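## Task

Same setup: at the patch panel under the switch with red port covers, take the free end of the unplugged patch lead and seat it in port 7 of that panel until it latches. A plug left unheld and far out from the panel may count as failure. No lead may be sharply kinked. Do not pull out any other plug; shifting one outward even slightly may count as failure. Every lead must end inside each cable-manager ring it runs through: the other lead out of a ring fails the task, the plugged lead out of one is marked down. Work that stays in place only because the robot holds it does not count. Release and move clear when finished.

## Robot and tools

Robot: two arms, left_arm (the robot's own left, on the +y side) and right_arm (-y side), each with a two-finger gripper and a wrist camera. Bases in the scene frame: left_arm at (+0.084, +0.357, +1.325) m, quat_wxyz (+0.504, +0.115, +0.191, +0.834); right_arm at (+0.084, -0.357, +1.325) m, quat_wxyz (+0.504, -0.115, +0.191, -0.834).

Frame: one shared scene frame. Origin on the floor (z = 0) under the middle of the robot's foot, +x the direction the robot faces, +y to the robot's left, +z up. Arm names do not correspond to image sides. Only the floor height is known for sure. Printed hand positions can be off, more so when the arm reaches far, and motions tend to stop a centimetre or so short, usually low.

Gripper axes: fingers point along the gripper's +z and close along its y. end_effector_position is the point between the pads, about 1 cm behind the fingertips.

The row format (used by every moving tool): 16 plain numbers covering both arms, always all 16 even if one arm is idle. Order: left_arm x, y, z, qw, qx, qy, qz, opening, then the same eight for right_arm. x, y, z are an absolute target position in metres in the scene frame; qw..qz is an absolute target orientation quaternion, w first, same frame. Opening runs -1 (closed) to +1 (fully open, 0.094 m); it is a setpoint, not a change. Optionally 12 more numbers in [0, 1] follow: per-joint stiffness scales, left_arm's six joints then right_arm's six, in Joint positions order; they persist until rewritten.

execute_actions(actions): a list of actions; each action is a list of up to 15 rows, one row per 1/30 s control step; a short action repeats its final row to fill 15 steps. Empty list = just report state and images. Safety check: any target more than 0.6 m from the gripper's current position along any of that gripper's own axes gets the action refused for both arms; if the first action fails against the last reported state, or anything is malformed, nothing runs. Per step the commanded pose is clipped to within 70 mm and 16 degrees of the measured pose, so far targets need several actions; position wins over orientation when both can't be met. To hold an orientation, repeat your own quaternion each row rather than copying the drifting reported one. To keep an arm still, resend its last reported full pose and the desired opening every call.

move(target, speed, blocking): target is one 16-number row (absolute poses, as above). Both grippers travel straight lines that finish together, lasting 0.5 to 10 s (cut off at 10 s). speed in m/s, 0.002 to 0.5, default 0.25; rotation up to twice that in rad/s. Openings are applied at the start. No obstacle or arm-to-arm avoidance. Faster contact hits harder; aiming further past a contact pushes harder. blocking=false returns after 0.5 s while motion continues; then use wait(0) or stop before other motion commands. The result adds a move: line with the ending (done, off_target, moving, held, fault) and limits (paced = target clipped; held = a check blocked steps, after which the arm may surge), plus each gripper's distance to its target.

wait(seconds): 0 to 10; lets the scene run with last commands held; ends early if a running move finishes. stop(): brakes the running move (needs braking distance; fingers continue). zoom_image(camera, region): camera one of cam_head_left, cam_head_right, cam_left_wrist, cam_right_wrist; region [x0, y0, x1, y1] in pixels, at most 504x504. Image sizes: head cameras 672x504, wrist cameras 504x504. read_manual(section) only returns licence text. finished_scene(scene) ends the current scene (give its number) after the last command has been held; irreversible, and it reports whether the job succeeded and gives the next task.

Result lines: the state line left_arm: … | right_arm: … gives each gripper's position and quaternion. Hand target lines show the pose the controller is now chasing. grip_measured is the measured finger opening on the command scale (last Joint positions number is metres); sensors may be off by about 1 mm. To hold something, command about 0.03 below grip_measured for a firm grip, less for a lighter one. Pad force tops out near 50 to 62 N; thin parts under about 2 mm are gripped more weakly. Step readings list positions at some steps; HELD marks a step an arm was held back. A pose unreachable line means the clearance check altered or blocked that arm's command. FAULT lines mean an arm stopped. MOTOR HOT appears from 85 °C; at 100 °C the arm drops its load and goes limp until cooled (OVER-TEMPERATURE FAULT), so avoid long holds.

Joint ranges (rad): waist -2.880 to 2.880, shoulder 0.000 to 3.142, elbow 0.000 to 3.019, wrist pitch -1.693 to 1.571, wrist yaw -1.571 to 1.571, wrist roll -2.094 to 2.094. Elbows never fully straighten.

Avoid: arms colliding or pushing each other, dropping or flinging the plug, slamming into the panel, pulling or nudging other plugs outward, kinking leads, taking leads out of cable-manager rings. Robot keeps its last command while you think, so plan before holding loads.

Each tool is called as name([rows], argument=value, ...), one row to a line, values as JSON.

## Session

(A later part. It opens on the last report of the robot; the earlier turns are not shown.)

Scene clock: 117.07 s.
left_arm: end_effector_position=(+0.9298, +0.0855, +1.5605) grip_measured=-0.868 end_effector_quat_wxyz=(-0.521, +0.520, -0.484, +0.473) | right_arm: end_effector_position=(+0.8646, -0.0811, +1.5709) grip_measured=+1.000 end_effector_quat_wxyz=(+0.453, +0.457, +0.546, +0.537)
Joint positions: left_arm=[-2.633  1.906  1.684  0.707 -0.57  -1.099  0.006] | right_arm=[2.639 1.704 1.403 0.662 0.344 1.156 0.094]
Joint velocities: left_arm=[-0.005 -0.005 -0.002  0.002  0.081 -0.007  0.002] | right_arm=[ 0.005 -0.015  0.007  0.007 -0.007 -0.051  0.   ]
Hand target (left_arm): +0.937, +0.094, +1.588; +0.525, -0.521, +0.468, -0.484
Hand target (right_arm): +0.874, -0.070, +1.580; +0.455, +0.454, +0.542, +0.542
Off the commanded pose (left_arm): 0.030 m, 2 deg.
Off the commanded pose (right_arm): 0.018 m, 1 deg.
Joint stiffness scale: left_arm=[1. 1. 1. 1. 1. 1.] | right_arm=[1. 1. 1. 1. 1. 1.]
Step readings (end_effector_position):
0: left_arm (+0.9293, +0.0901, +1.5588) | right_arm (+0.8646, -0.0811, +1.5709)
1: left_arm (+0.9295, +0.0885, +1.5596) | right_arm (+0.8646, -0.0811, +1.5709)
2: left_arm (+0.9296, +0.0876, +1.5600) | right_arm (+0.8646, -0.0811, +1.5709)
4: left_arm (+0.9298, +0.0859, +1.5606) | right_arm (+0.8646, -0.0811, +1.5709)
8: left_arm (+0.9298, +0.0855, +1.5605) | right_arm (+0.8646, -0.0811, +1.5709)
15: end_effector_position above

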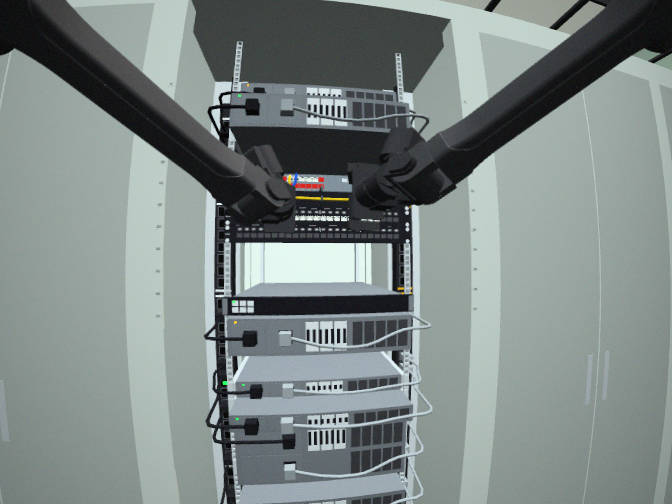

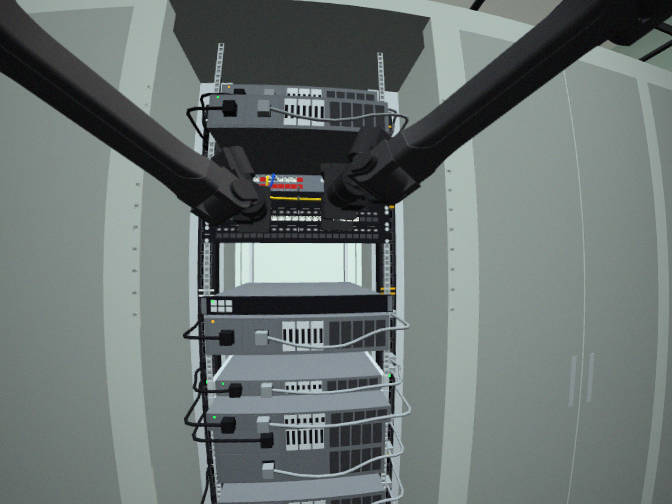

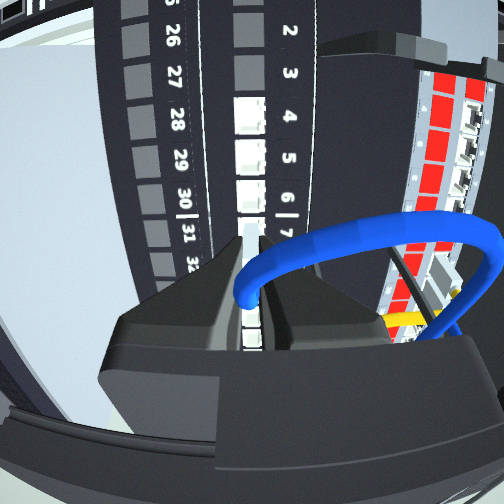

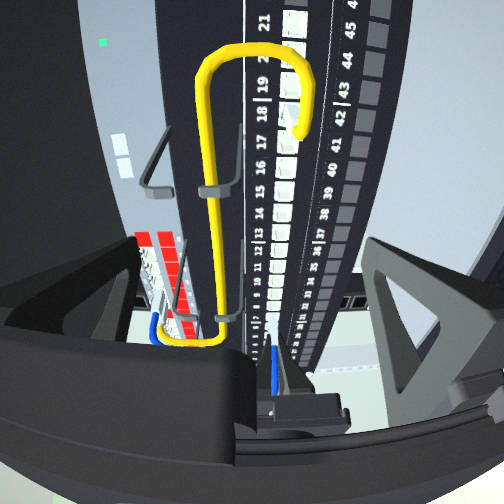

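execute_actions([
  [[0.953,0.101,1.577,0.533,-0.526,0.455,-0.483,-0.9,0.875,-0.07,1.58,0.4545,0.4545,0.5415,0.5415,1]],
])

Scene clock: 117.70 s.
left_arm: end_effector_position=(+0.9305, +0.0853, +1.5604) grip_measured=-0.868 end_effector_quat_wxyz=(-0.520, +0.522, -0.482, +0.475) | right_arm: end_effector_position=(+0.8646, -0.0811, +1.5709) grip_measured=+1.000 end_effector_quat_wxyz=(+0.453, +0.457, +0.546, +0.537)
Joint positions: left_arm=[-2.632  1.908  1.686  0.707 -0.569 -1.105  0.006] | right_arm=[2.639 1.704 1.403 0.662 0.344 1.156 0.094]
Joint velocities: left_arm=[ 0.005  0.005 -0.002 -0.012 -0.037 -0.037  0.001] | right_arm=[-0.024  0.005 -0.022 -0.002  0.037 -0.037  0.   ]
Hand target (left_arm): +0.950, +0.103, +1.577; +0.533, -0.526, +0.455, -0.483
Hand target (right_arm): +0.874, -0.070, +1.580; +0.455, +0.454, +0.542, +0.542
Off the commanded pose (left_arm): 0.032 m, 4 deg.
Off the commanded pose (right_arm): 0.018 m, 1 deg.
Joint stiffness scale: left_arm=[1. 1. 1. 1. 1. 1.] | right_arm=[1. 1. 1. 1. 1. 1.]
Step readings (end_effector_position):
0: left_arm (+0.9298, +0.0855, +1.5605) | right_arm (+0.8646, -0.0811, +1.5709)
1: left_arm (+0.9302, +0.0854, +1.5605) | right_arm (+0.8646, -0.0811, +1.5709)
2: left_arm (+0.9305, +0.0853, +1.5607) | right_arm (+0.8646, -0.0811, +1.5709)
4: left_arm (+0.9305, +0.0853, +1.5604) | right_arm (+0.8646, -0.0811, +1.5709)
8: left_arm (+0.9305, +0.0853, +1.5604) | right_arm (+0.8646, -0.0811, +1.5709)
15: end_effector_position above

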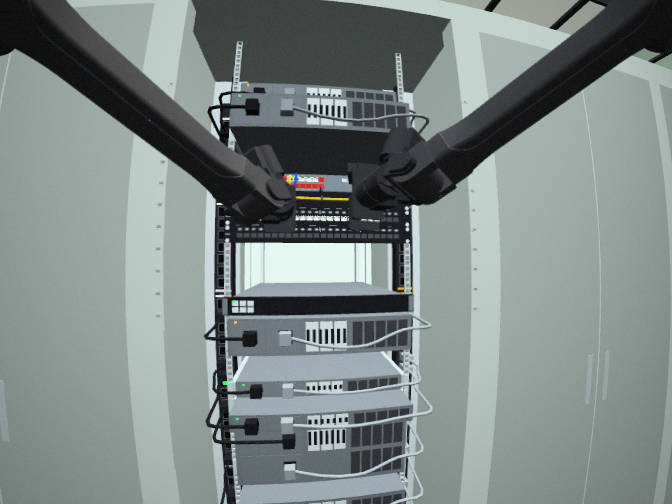

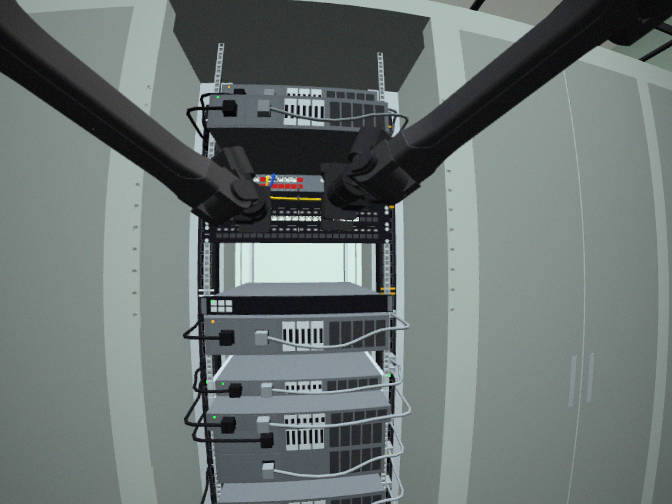

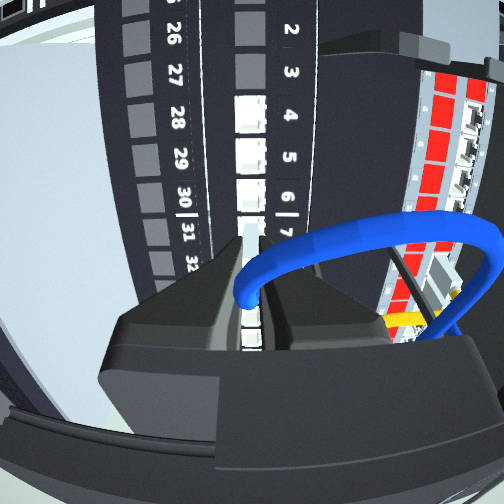

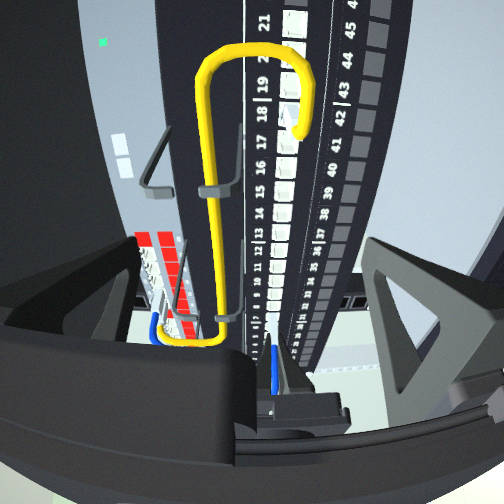

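execute_actions([
  [[0.963,0.101,1.576,0.533,-0.526,0.455,-0.483,-0.9,0.875,-0.07,1.58,0.4545,0.4545,0.5415,0.5415,1]],
])

zoom_image(camera="cam_left_wrist", region=[210,170,310,270])

zoom_image(camera="cam_right_wrist", region=[230,290,310,370])

Scene clock: 118.33 s.
left_arm: end_effector_position=(+0.9310, +0.0853, +1.5602) grip_measured=-0.868 end_effector_quat_wxyz=(-0.519, +0.524, -0.480, +0.476) | right_arm: end_effector_position=(+0.8646, -0.0811, +1.5709) grip_measured=+1.000 end_effector_quat_wxyz=(+0.453, +0.457, +0.546, +0.537)
Joint positions: left_arm=[-2.632  1.91   1.689  0.707 -0.572 -1.109  0.006] | right_arm=[2.639 1.704 1.403 0.662 0.344 1.156 0.094]
Joint velocities: left_arm=[-0.005 -0.015 -0.007  0.012 -0.037 -0.051 -0.   ] | right_arm=[ 0.005 -0.024  0.002 -0.012 -0.037 -0.051  0.   ]
Hand target (left_arm): +0.957, +0.104, +1.576; +0.533, -0.525, +0.455, -0.483
Hand target (right_arm): +0.874, -0.070, +1.580; +0.455, +0.454, +0.542, +0.542
Off the commanded pose (left_arm): 0.039 m, 3 deg.
Off the commanded pose (right_arm): 0.018 m, 1 deg.
Joint stiffness scale: left_arm=[1. 1. 1. 1. 1. 1.] | right_arm=[1. 1. 1. 1. 1. 1.]
Step readings (end_effector_position):
0: left_arm (+0.9305, +0.0853, +1.5604) | right_arm (+0.8646, -0.0811, +1.5709)
1: left_arm (+0.9308, +0.0852, +1.5606) | right_arm (+0.8646, -0.0811, +1.5709)
2: left_arm (+0.9309, +0.0852, +1.5603) | right_arm (+0.8646, -0.0811, +1.5709)
4: left_arm (+0.9310, +0.0853, +1.5602) | right_arm (+0.8646, -0.0811, +1.5709)
8: left_arm (+0.9310, +0.0853, +1.5602) | right_arm (+0.8646, -0.0811, +1.5709)
15: end_effector_position above

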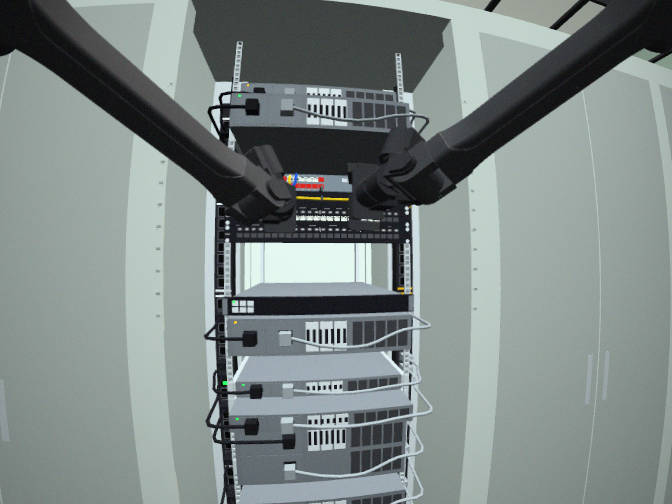

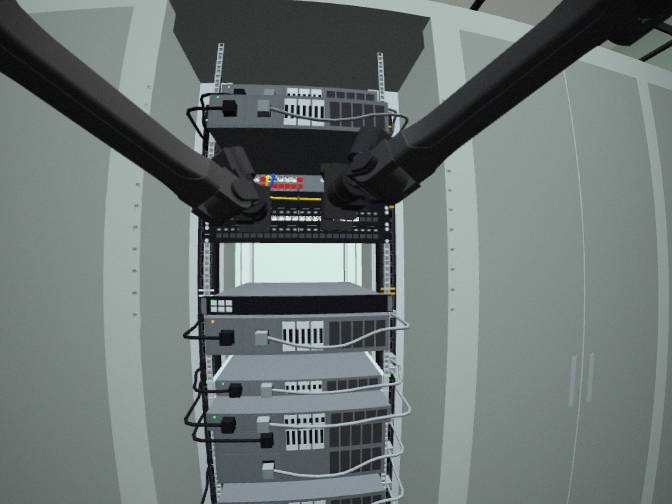

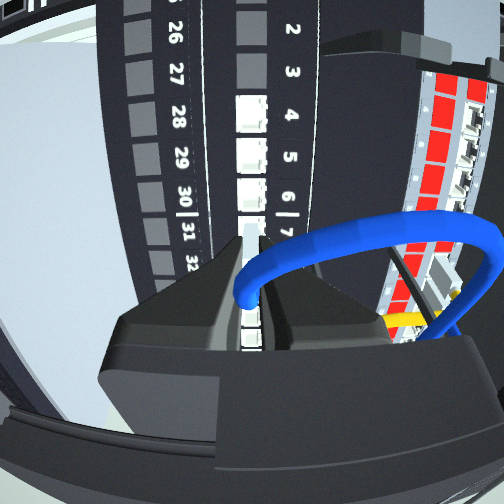

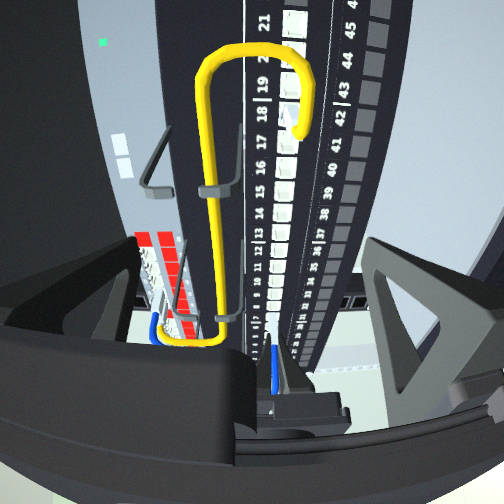

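Region (210, 170, 310, 270) of cam_left_wrist's 504x504 image, scaled by 5.040, with more detail than that image has.

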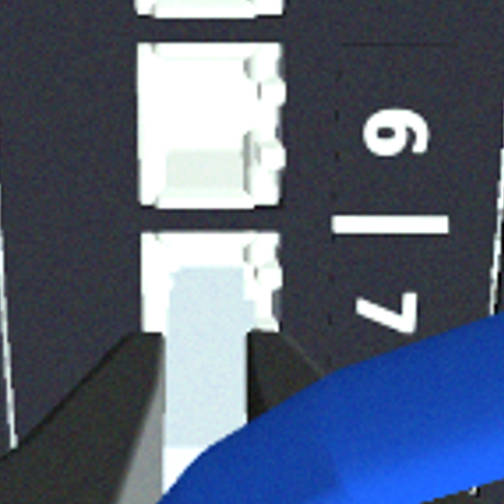

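Region (230, 290, 310, 370) of cam_right_wrist's 504x504 image, scaled by 6.300, with more detail than that image has.

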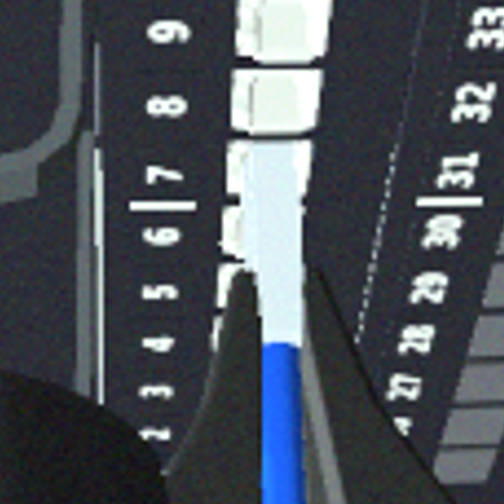

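execute_actions([
  [[0.940,0.094,1.585,0.531,-0.5275,0.4605,-0.4765,-0.9,0.875,-0.07,1.58,0.4545,0.4545,0.5415,0.5415,1]],
])

zoom_image(camera="cam_left_wrist", region=[210,170,310,270])

Scene clock: 119.00 s.
left_arm: end_effector_position=(+0.9302, +0.0869, +1.5593) grip_measured=-0.868 end_effector_quat_wxyz=(-0.521, +0.528, -0.479, +0.469) | right_arm: end_effector_position=(+0.8646, -0.0811, +1.5709) grip_measured=+1.000 end_effector_quat_wxyz=(+0.453, +0.457, +0.546, +0.537)
Joint positions: left_arm=[-2.634  1.91   1.689  0.707 -0.589 -1.105  0.006] | right_arm=[2.639 1.704 1.403 0.662 0.344 1.156 0.094]
Joint velocities: left_arm=[-0.005 -0.005  0.007 -0.007 -0.037  0.037 -0.   ] | right_arm=[-0.005 -0.005 -0.002  0.002  0.007  0.007  0.   ]
Hand target (left_arm): +0.938, +0.095, +1.585; +0.531, -0.528, +0.461, -0.477
Hand target (right_arm): +0.874, -0.070, +1.580; +0.455, +0.454, +0.542, +0.542
Off the commanded pose (left_arm): 0.028 m, 3 deg.
Off the commanded pose (right_arm): 0.018 m, 1 deg.
Joint stiffness scale: left_arm=[1. 1. 1. 1. 1. 1.] | right_arm=[1. 1. 1. 1. 1. 1.]
Step readings (end_effector_position):
0: left_arm (+0.9310, +0.0853, +1.5602) | right_arm (+0.8646, -0.0811, +1.5709)
1: left_arm (+0.9308, +0.0861, +1.5598) | right_arm (+0.8646, -0.0811, +1.5709)
2: left_arm (+0.9303, +0.0862, +1.5596) | right_arm (+0.8646, -0.0811, +1.5709)
4: left_arm (+0.9303, +0.0868, +1.5593) | right_arm (+0.8646, -0.0811, +1.5709)
8: left_arm (+0.9302, +0.0869, +1.5593) | right_arm (+0.8646, -0.0811, +1.5709)
15: end_effector_position above

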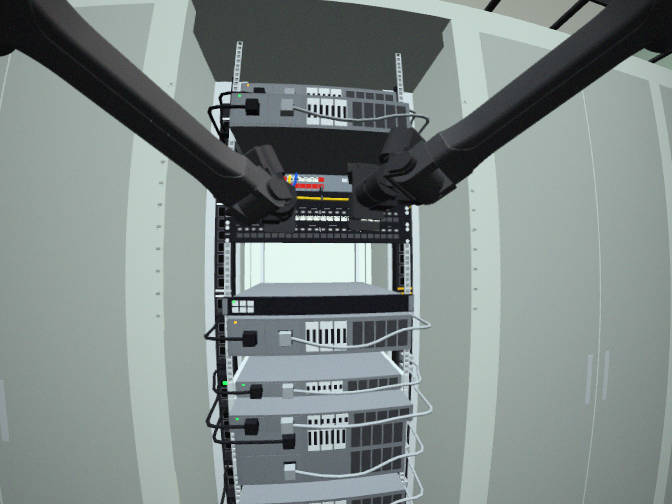

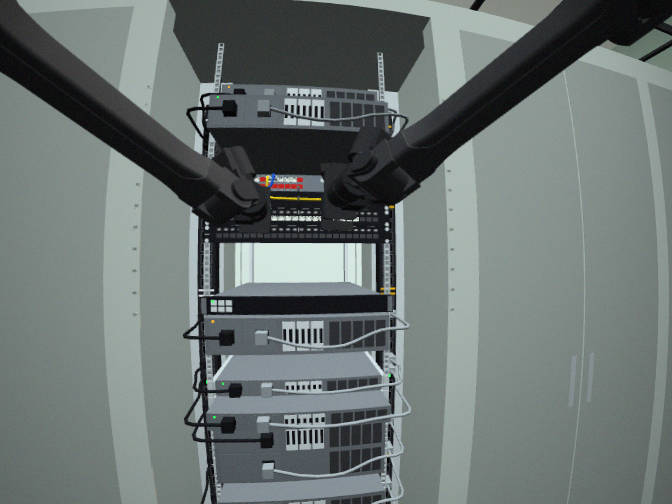

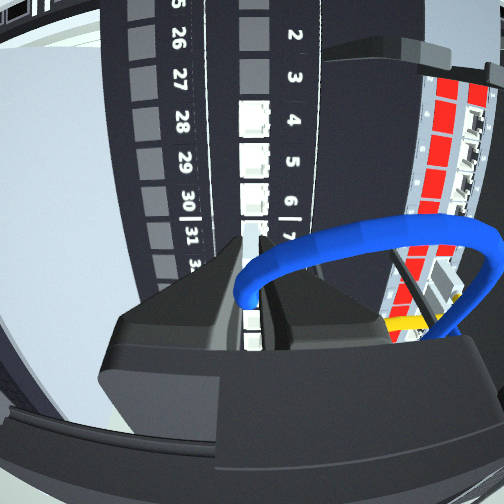

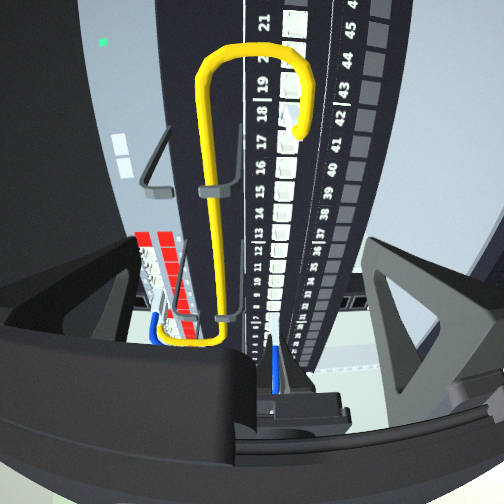

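Region (210, 170, 310, 270) of cam_left_wrist's 504x504 image, scaled by 5.040, with more detail than that image has.

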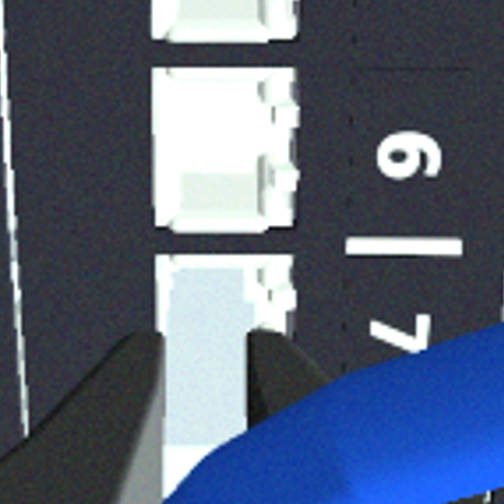

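execute_actions([
  [[0.955,0.102,1.580,0.535,-0.528,0.4525,-0.4805,-0.9,0.875,-0.07,1.58,0.4545,0.4545,0.5415,0.5415,1]],
])

zoom_image(camera="cam_left_wrist", region=[210,170,310,270])

Scene clock: 119.70 s.
left_arm: end_effector_position=(+0.9348, +0.0864, +1.5603) grip_measured=-0.868 end_effector_quat_wxyz=(-0.522, +0.524, -0.478, +0.474) | right_arm: end_effector_position=(+0.8646, -0.0811, +1.5709) grip_measured=+1.000 end_effector_quat_wxyz=(+0.453, +0.457, +0.546, +0.537)
Joint positions: left_arm=[-2.63   1.919  1.705  0.707 -0.575 -1.105  0.006] | right_arm=[2.639 1.704 1.403 0.662 0.344 1.156 0.094]
Joint velocities: left_arm=[-0.005 -0.005  0.002 -0.007 -0.007 -0.051 -0.001] | right_arm=[-0.005 -0.005  0.017  0.012  0.007 -0.051  0.   ]
Hand target (left_arm): +0.952, +0.103, +1.580; +0.535, -0.528, +0.453, -0.481
Hand target (right_arm): +0.874, -0.070, +1.580; +0.455, +0.454, +0.542, +0.542
Off the commanded pose (left_arm): 0.032 m, 3 deg.
Off the commanded pose (right_arm): 0.018 m, 1 deg.
Joint stiffness scale: left_arm=[1. 1. 1. 1. 1. 1.] | right_arm=[1. 1. 1. 1. 1. 1.]
Step readings (end_effector_position):
0: left_arm (+0.9302, +0.0869, +1.5593) | right_arm (+0.8646, -0.0811, +1.5709)
1: left_arm (+0.9306, +0.0861, +1.5600) | right_arm (+0.8646, -0.0811, +1.5709)
2: left_arm (+0.9313, +0.0860, +1.5604) | right_arm (+0.8646, -0.0811, +1.5709)
4: left_arm (+0.9334, +0.0865, +1.5605) | right_arm (+0.8646, -0.0811, +1.5709)
8: left_arm (+0.9348, +0.0864, +1.5603) | right_arm (+0.8646, -0.0811, +1.5709)
15: end_effector_position above

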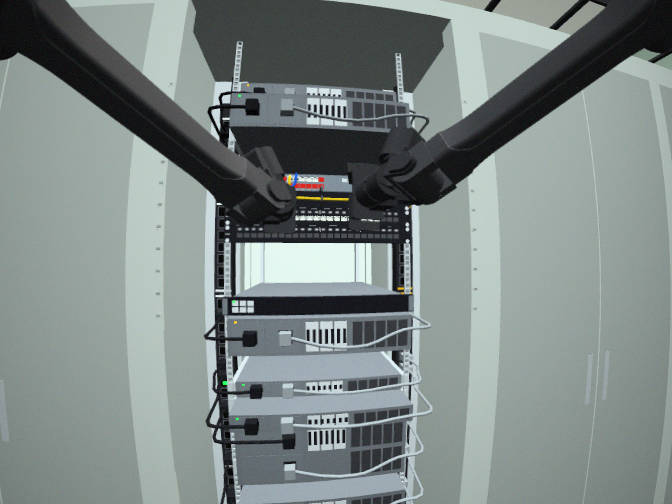

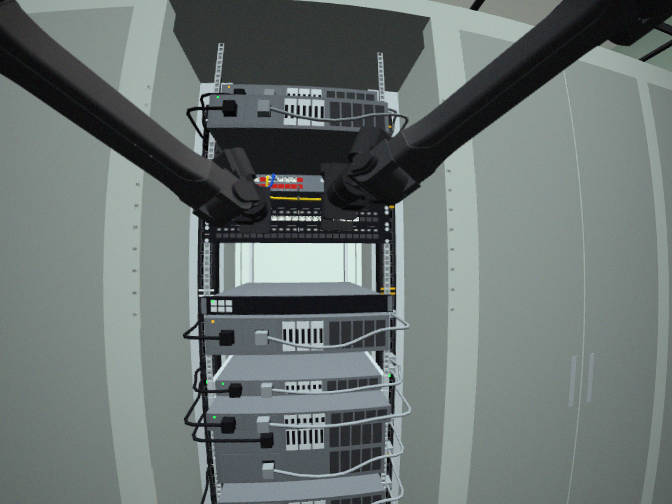

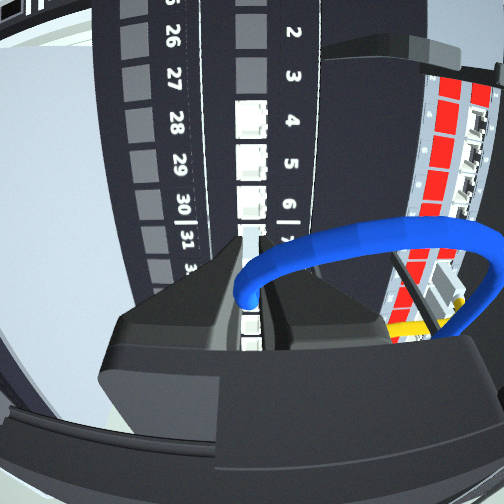

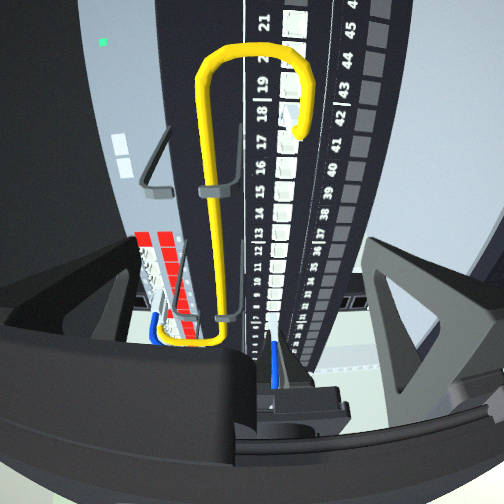

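Region (210, 170, 310, 270) of cam_left_wrist's 504x504 image, scaled by 5.040, with more detail than that image has.

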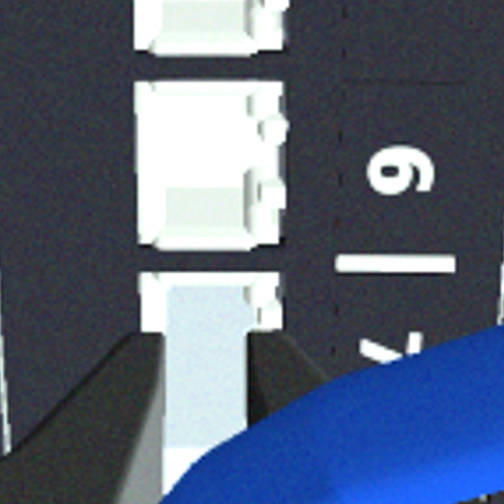

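execute_actions([
  [[0.985,0.104,1.579,0.531,-0.524,0.457,-0.485,-0.9,0.875,-0.07,1.58,0.4545,0.4545,0.5415,0.5415,1]],
])

Scene clock: 120.33 s.
left_arm: end_effector_position=(+0.9405, +0.0863, +1.5598) grip_measured=-0.869 end_effector_quat_wxyz=(-0.518, +0.525, -0.478, +0.477) | right_arm: end_effector_position=(+0.8646, -0.0811, +1.5709) grip_measured=+1.000 end_effector_quat_wxyz=(+0.453, +0.457, +0.546, +0.537)
Joint positions: left_arm=[-2.624  1.928  1.724  0.689 -0.566 -1.118  0.006] | right_arm=[2.639 1.704 1.403 0.662 0.344 1.156 0.094]
Joint velocities: left_arm=[-0.015 -0.005 -0.022 -0.027  0.022  0.022  0.001] | right_arm=[-0.005 -0.005 -0.002 -0.007  0.022 -0.007  0.   ]
Hand target (left_arm): +0.974, +0.109, +1.579; +0.531, -0.523, +0.457, -0.485
Hand target (right_arm): +0.874, -0.070, +1.580; +0.455, +0.454, +0.542, +0.542
Off the commanded pose (left_arm): 0.052 m, 3 deg.
Off the commanded pose (right_arm): 0.018 m, 1 deg.
Joint stiffness scale: left_arm=[1. 1. 1. 1. 1. 1.] | right_arm=[1. 1. 1. 1. 1. 1.]
Step readings (end_effector_position):
0: left_arm (+0.9348, +0.0864, +1.5603) | right_arm (+0.8646, -0.0811, +1.5709)
1: left_arm (+0.9364, +0.0862, +1.5609) | right_arm (+0.8646, -0.0811, +1.5709)
2: left_arm (+0.9393, +0.0860, +1.5611) | right_arm (+0.8646, -0.0811, +1.5709)
4: left_arm (+0.9405, +0.0863, +1.5598) | right_arm (+0.8646, -0.0811, +1.5709)
8: left_arm (+0.9405, +0.0863, +1.5598) | right_arm (+0.8646, -0.0811, +1.5709)
15: end_effector_position above

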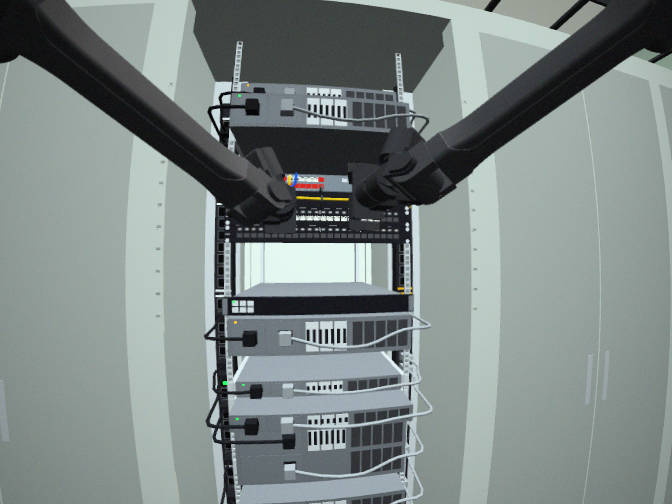

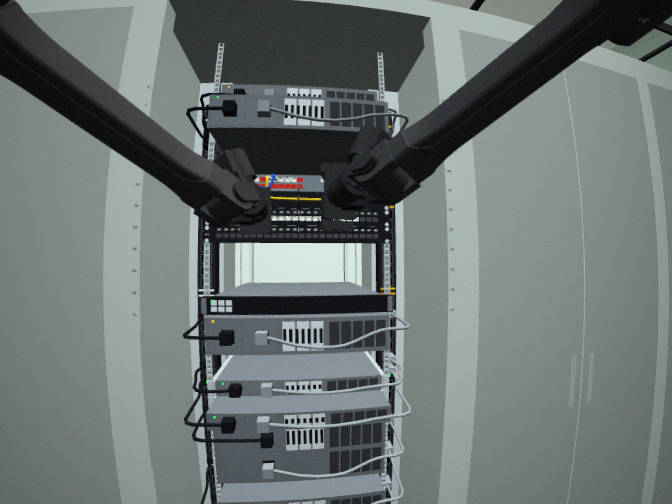

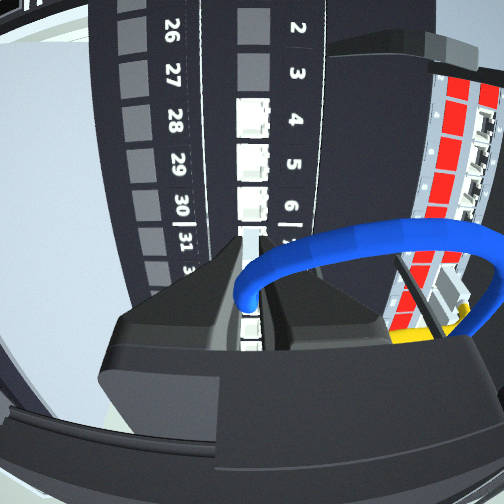

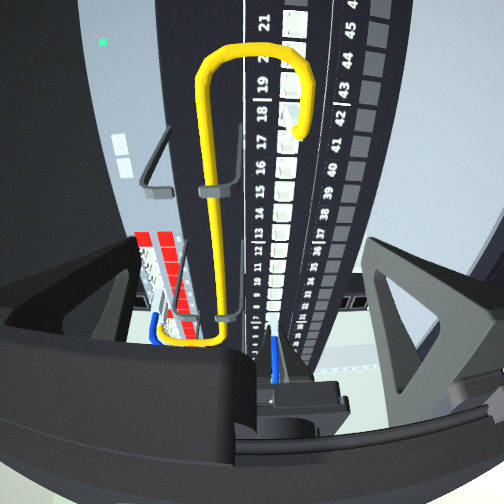

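execute_actions([
  [[0.955,0.098,1.580,0.528,-0.524,0.463,-0.482,-0.9,0.875,-0.07,1.58,0.4545,0.4545,0.5415,0.5415,1]],
  [[0.955,0.098,1.580,0.528,-0.524,0.463,-0.482,-0.7,0.875,-0.07,1.58,0.4545,0.4545,0.5415,0.5415,1]],
  [[0.965,0.100,1.579,0.531,-0.524,0.457,-0.485,-0.7,0.875,-0.07,1.58,0.4545,0.4545,0.5415,0.5415,1]],
])

zoom_image(camera="cam_right_wrist", region=[230,290,310,370])

zoom_image(camera="cam_left_wrist", region=[200,180,320,300])

Scene clock: 122.30 s.
left_arm: end_effector_position=(+0.9443, +0.0835, +1.5631) grip_measured=-0.702 end_effector_quat_wxyz=(-0.519, +0.521, -0.475, +0.483) | right_arm: end_effector_position=(+0.8646, -0.0811, +1.5709) grip_measured=+1.000 end_effector_quat_wxyz=(+0.453, +0.457, +0.546, +0.537)
Joint positions: left_arm=[-2.624  1.938  1.744  0.689 -0.554 -1.118  0.014] | right_arm=[2.639 1.704 1.403 0.662 0.344 1.156 0.094]
Joint velocities: left_arm=[-0.015 -0.015  0.002  0.002  0.037  0.037  0.   ] | right_arm=[-0.024 -0.015 -0.017 -0.007 -0.022 -0.066  0.   ]
Hand target (left_arm): +0.962, +0.101, +1.579; +0.531, -0.524, +0.457, -0.485
Hand target (right_arm): +0.874, -0.070, +1.580; +0.455, +0.454, +0.542, +0.542
Off the commanded pose (left_arm): 0.031 m, 3 deg.
Off the commanded pose (right_arm): 0.018 m, 1 deg.
Joint stiffness scale: left_arm=[1. 1. 1. 1. 1. 1.] | right_arm=[1. 1. 1. 1. 1. 1.]
Step readings (end_effector_position; steps 1 to 15: 1st action; 16 to 30: 2nd action; 31 to 45: 3rd action):
0: left_arm (+0.9405, +0.0863, +1.5598) | right_arm (+0.8646, -0.0811, +1.5709)
1: left_arm (+0.9399, +0.0861, +1.5601) | right_arm (+0.8646, -0.0811, +1.5709)
2: left_arm (+0.9397, +0.0861, +1.5601) | right_arm (+0.8646, -0.0811, +1.5709)
4: left_arm (+0.9397, +0.0861, +1.5601) | right_arm (+0.8646, -0.0811, +1.5709)
8: left_arm (+0.9397, +0.0861, +1.5601) | right_arm (+0.8646, -0.0811, +1.5709)
15: left_arm (+0.9397, +0.0861, +1.5601) | right_arm (+0.8646, -0.0811, +1.5709)
16: left_arm (+0.9397, +0.0856, +1.5603) | right_arm (+0.8646, -0.0811, +1.5709)
17: left_arm (+0.9398, +0.0850, +1.5606) | right_arm (+0.8646, -0.0811, +1.5709)
19: left_arm (+0.9399, +0.0844, +1.5611) | right_arm (+0.8646, -0.0811, +1.5709)
23: left_arm (+0.9399, +0.0843, +1.5612) | right_arm (+0.8646, -0.0811, +1.5709)
30: left_arm (+0.9399, +0.0843, +1.5612) | right_arm (+0.8646, -0.0811, +1.5709)
31: left_arm (+0.9403, +0.0840, +1.5621) | right_arm (+0.8646, -0.0811, +1.5709)
32: left_arm (+0.9413, +0.0837, +1.5629) | right_arm (+0.8646, -0.0811, +1.5709)
34: left_arm (+0.9427, +0.0837, +1.5633) | right_arm (+0.8646, -0.0811, +1.5709)
38: left_arm (+0.9443, +0.0835, +1.5629) | right_arm (+0.8646, -0.0811, +1.5709)
45: end_effector_position above

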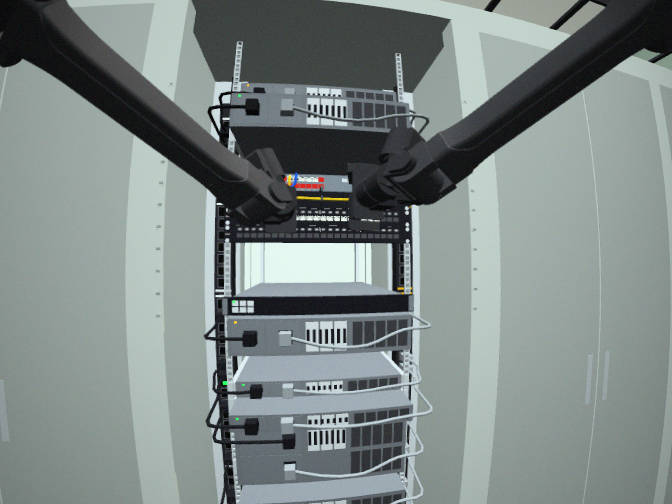

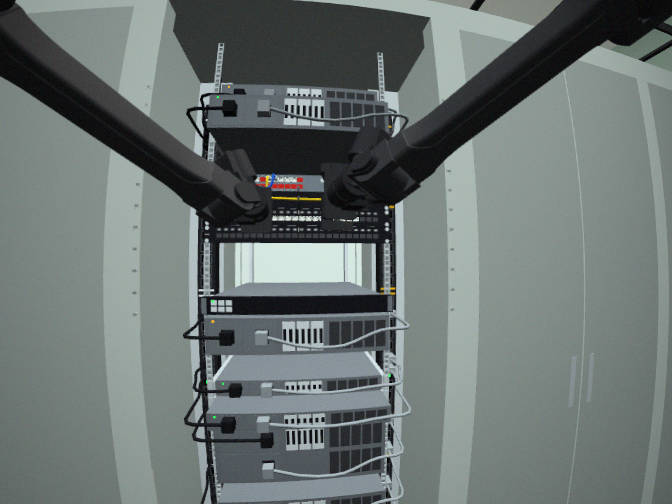

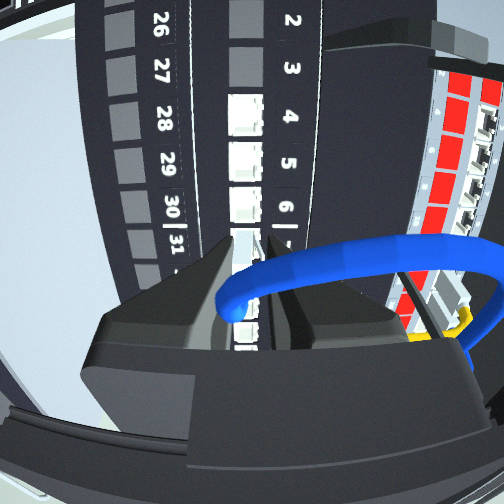

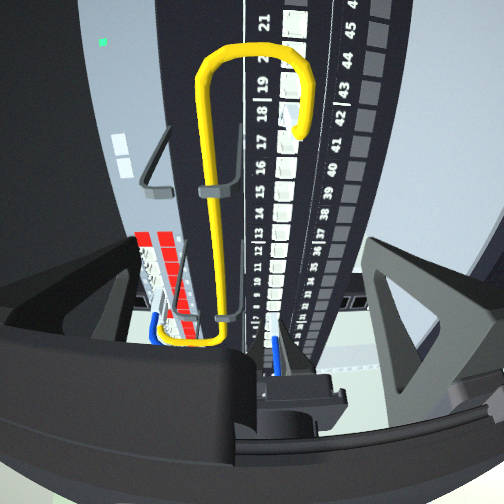

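Region (230, 290, 310, 370) of cam_right_wrist's 504x504 image, scaled by 6.300, with more detail than that image has.

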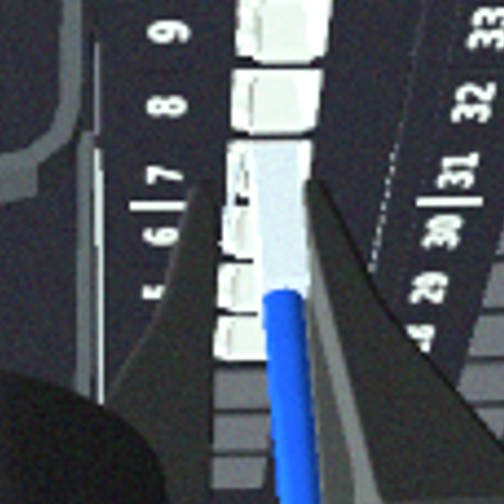

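Region (200, 180, 320, 300) of cam_left_wrist's 504x504 image, scaled by 4.200, with more detail than that image has.

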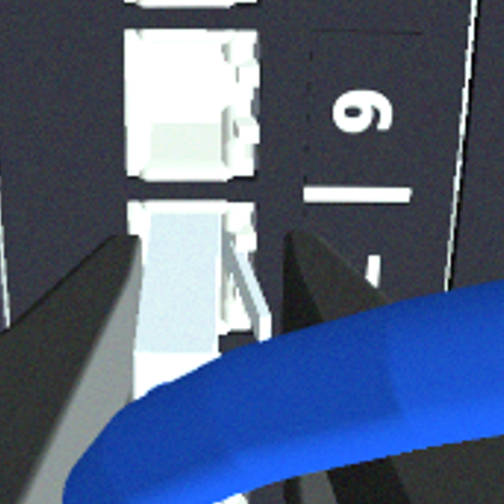

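execute_actions([
  [[0.945,0.09,1.585,0.528,-0.524,0.463,-0.482,-0.55,0.875,-0.07,1.58,0.4545,0.4545,0.5415,0.5415,1]],
  [[0.93,0.085,1.59,0.528,-0.524,0.463,-0.482,-0.55,0.875,-0.07,1.58,0.4545,0.4545,0.5415,0.5415,1]],
  [[0.922,0.083,1.592,0.528,-0.524,0.463,-0.482,-0.55,0.875,-0.07,1.58,0.4545,0.4545,0.5415,0.5415,1]],
])

zoom_image(camera="cam_right_wrist", region=[220,290,320,390])

zoom_image(camera="cam_left_wrist", region=[180,180,340,340])

Scene clock: 124.07 s.
left_arm: end_effector_position=(+0.9291, +0.0848, +1.5602) grip_measured=-0.553 end_effector_quat_wxyz=(-0.523, +0.527, -0.482, +0.464) | right_arm: end_effector_position=(+0.8646, -0.0811, +1.5709) grip_measured=+1.000 end_effector_quat_wxyz=(+0.453, +0.457, +0.546, +0.537)
Joint positions: left_arm=[-2.639  1.91   1.691  0.702 -0.598 -1.094  0.021] | right_arm=[2.639 1.704 1.403 0.662 0.344 1.156 0.094]
Joint velocities: left_arm=[-0.005 -0.015 -0.007 -0.012 -0.037  0.007 -0.   ] | right_arm=[ 0.005 -0.005 -0.017 -0.022  0.037 -0.007  0.   ]
Hand target (left_arm): +0.922, +0.083, +1.591; +0.527, -0.525, +0.463, -0.482
Hand target (right_arm): +0.874, -0.070, +1.580; +0.455, +0.454, +0.542, +0.542
Off the commanded pose (left_arm): 0.033 m, 3 deg.
Off the commanded pose (right_arm): 0.018 m, 1 deg.
Joint stiffness scale: left_arm=[1. 1. 1. 1. 1. 1.] | right_arm=[1. 1. 1. 1. 1. 1.]
Step readings (end_effector_position; steps 1 to 15: 1st action; 16 to 30: 2nd action; 31 to 45: 3rd action):
0: left_arm (+0.9443, +0.0835, +1.5631) | right_arm (+0.8646, -0.0811, +1.5709)
1: left_arm (+0.9442, +0.0848, +1.5625) | right_arm (+0.8646, -0.0811, +1.5709)
2: left_arm (+0.9441, +0.0858, +1.5620) | right_arm (+0.8646, -0.0811, +1.5709)
4: left_arm (+0.9441, +0.0864, +1.5617) | right_arm (+0.8646, -0.0811, +1.5709)
8: left_arm (+0.9441, +0.0864, +1.5617) | right_arm (+0.8646, -0.0811, +1.5709)
15: left_arm (+0.9441, +0.0864, +1.5617) | right_arm (+0.8646, -0.0811, +1.5709)
16: left_arm (+0.9434, +0.0871, +1.5605) | right_arm (+0.8646, -0.0811, +1.5709)
17: left_arm (+0.9419, +0.0883, +1.5591) | right_arm (+0.8646, -0.0811, +1.5709)
19: left_arm (+0.9394, +0.0891, +1.5565) | right_arm (+0.8646, -0.0811, +1.5709)
23: left_arm (+0.9383, +0.0897, +1.5577) | right_arm (+0.8646, -0.0811, +1.5709)
30: left_arm (+0.9382, +0.0901, +1.5591) | right_arm (+0.8646, -0.0811, +1.5709)
31: left_arm (+0.9375, +0.0905, +1.5587) | right_arm (+0.8646, -0.0811, +1.5709)
32: left_arm (+0.9360, +0.0909, +1.5581) | right_arm (+0.8646, -0.0811, +1.5709)
34: left_arm (+0.9331, +0.0904, +1.5574) | right_arm (+0.8646, -0.0811, +1.5709)
38: left_arm (+0.9301, +0.0868, +1.5585) | right_arm (+0.8646, -0.0811, +1.5709)
45: end_effector_position above

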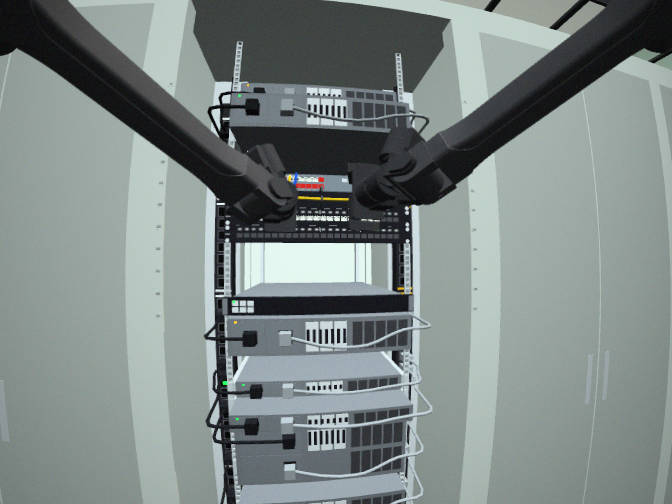

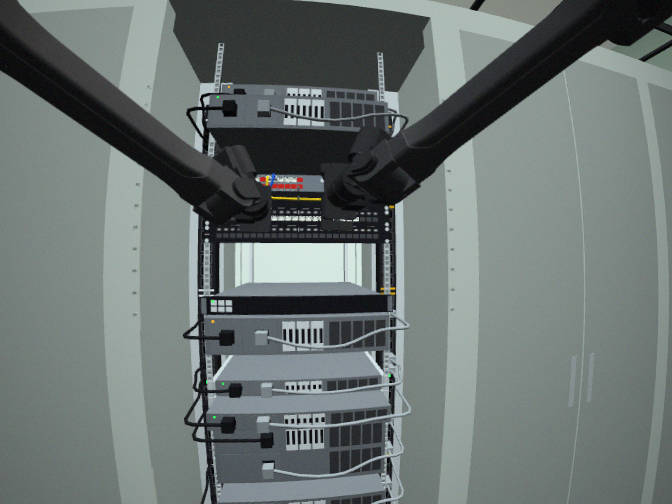

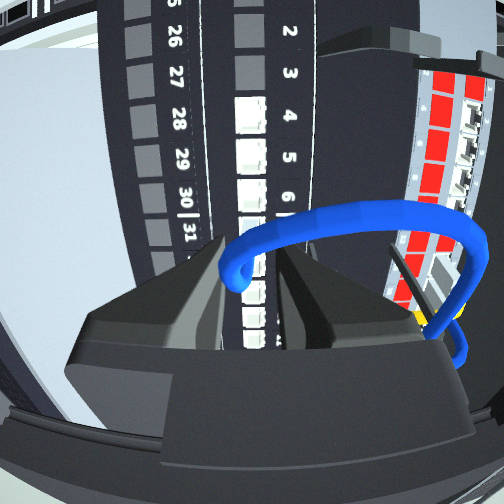

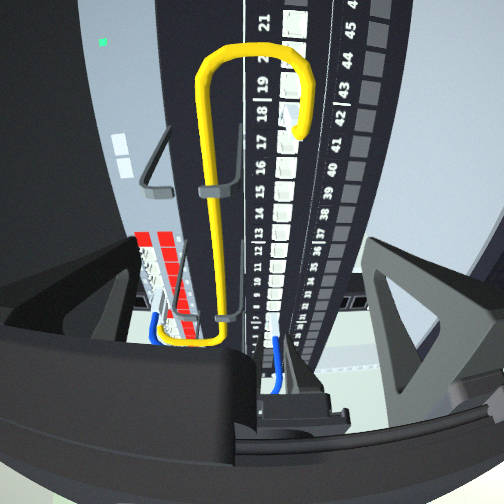

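Region (220, 290, 320, 390) of cam_right_wrist's 504x504 image, scaled by 5.040, with more detail than that image has.

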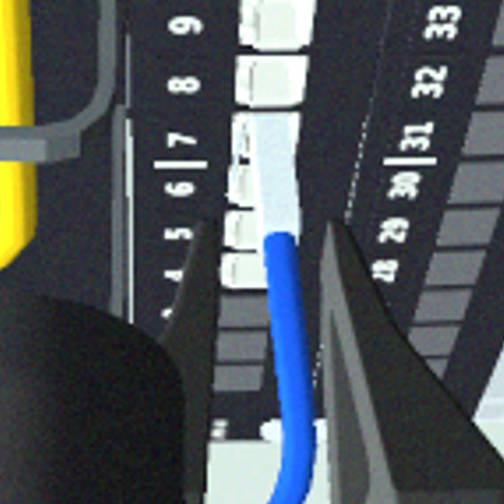

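Region (180, 180, 340, 340) of cam_left_wrist's 504x504 image, scaled by 3.150, with more detail than that image has.

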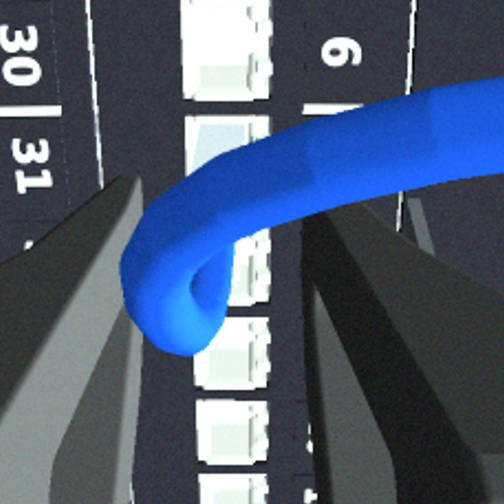

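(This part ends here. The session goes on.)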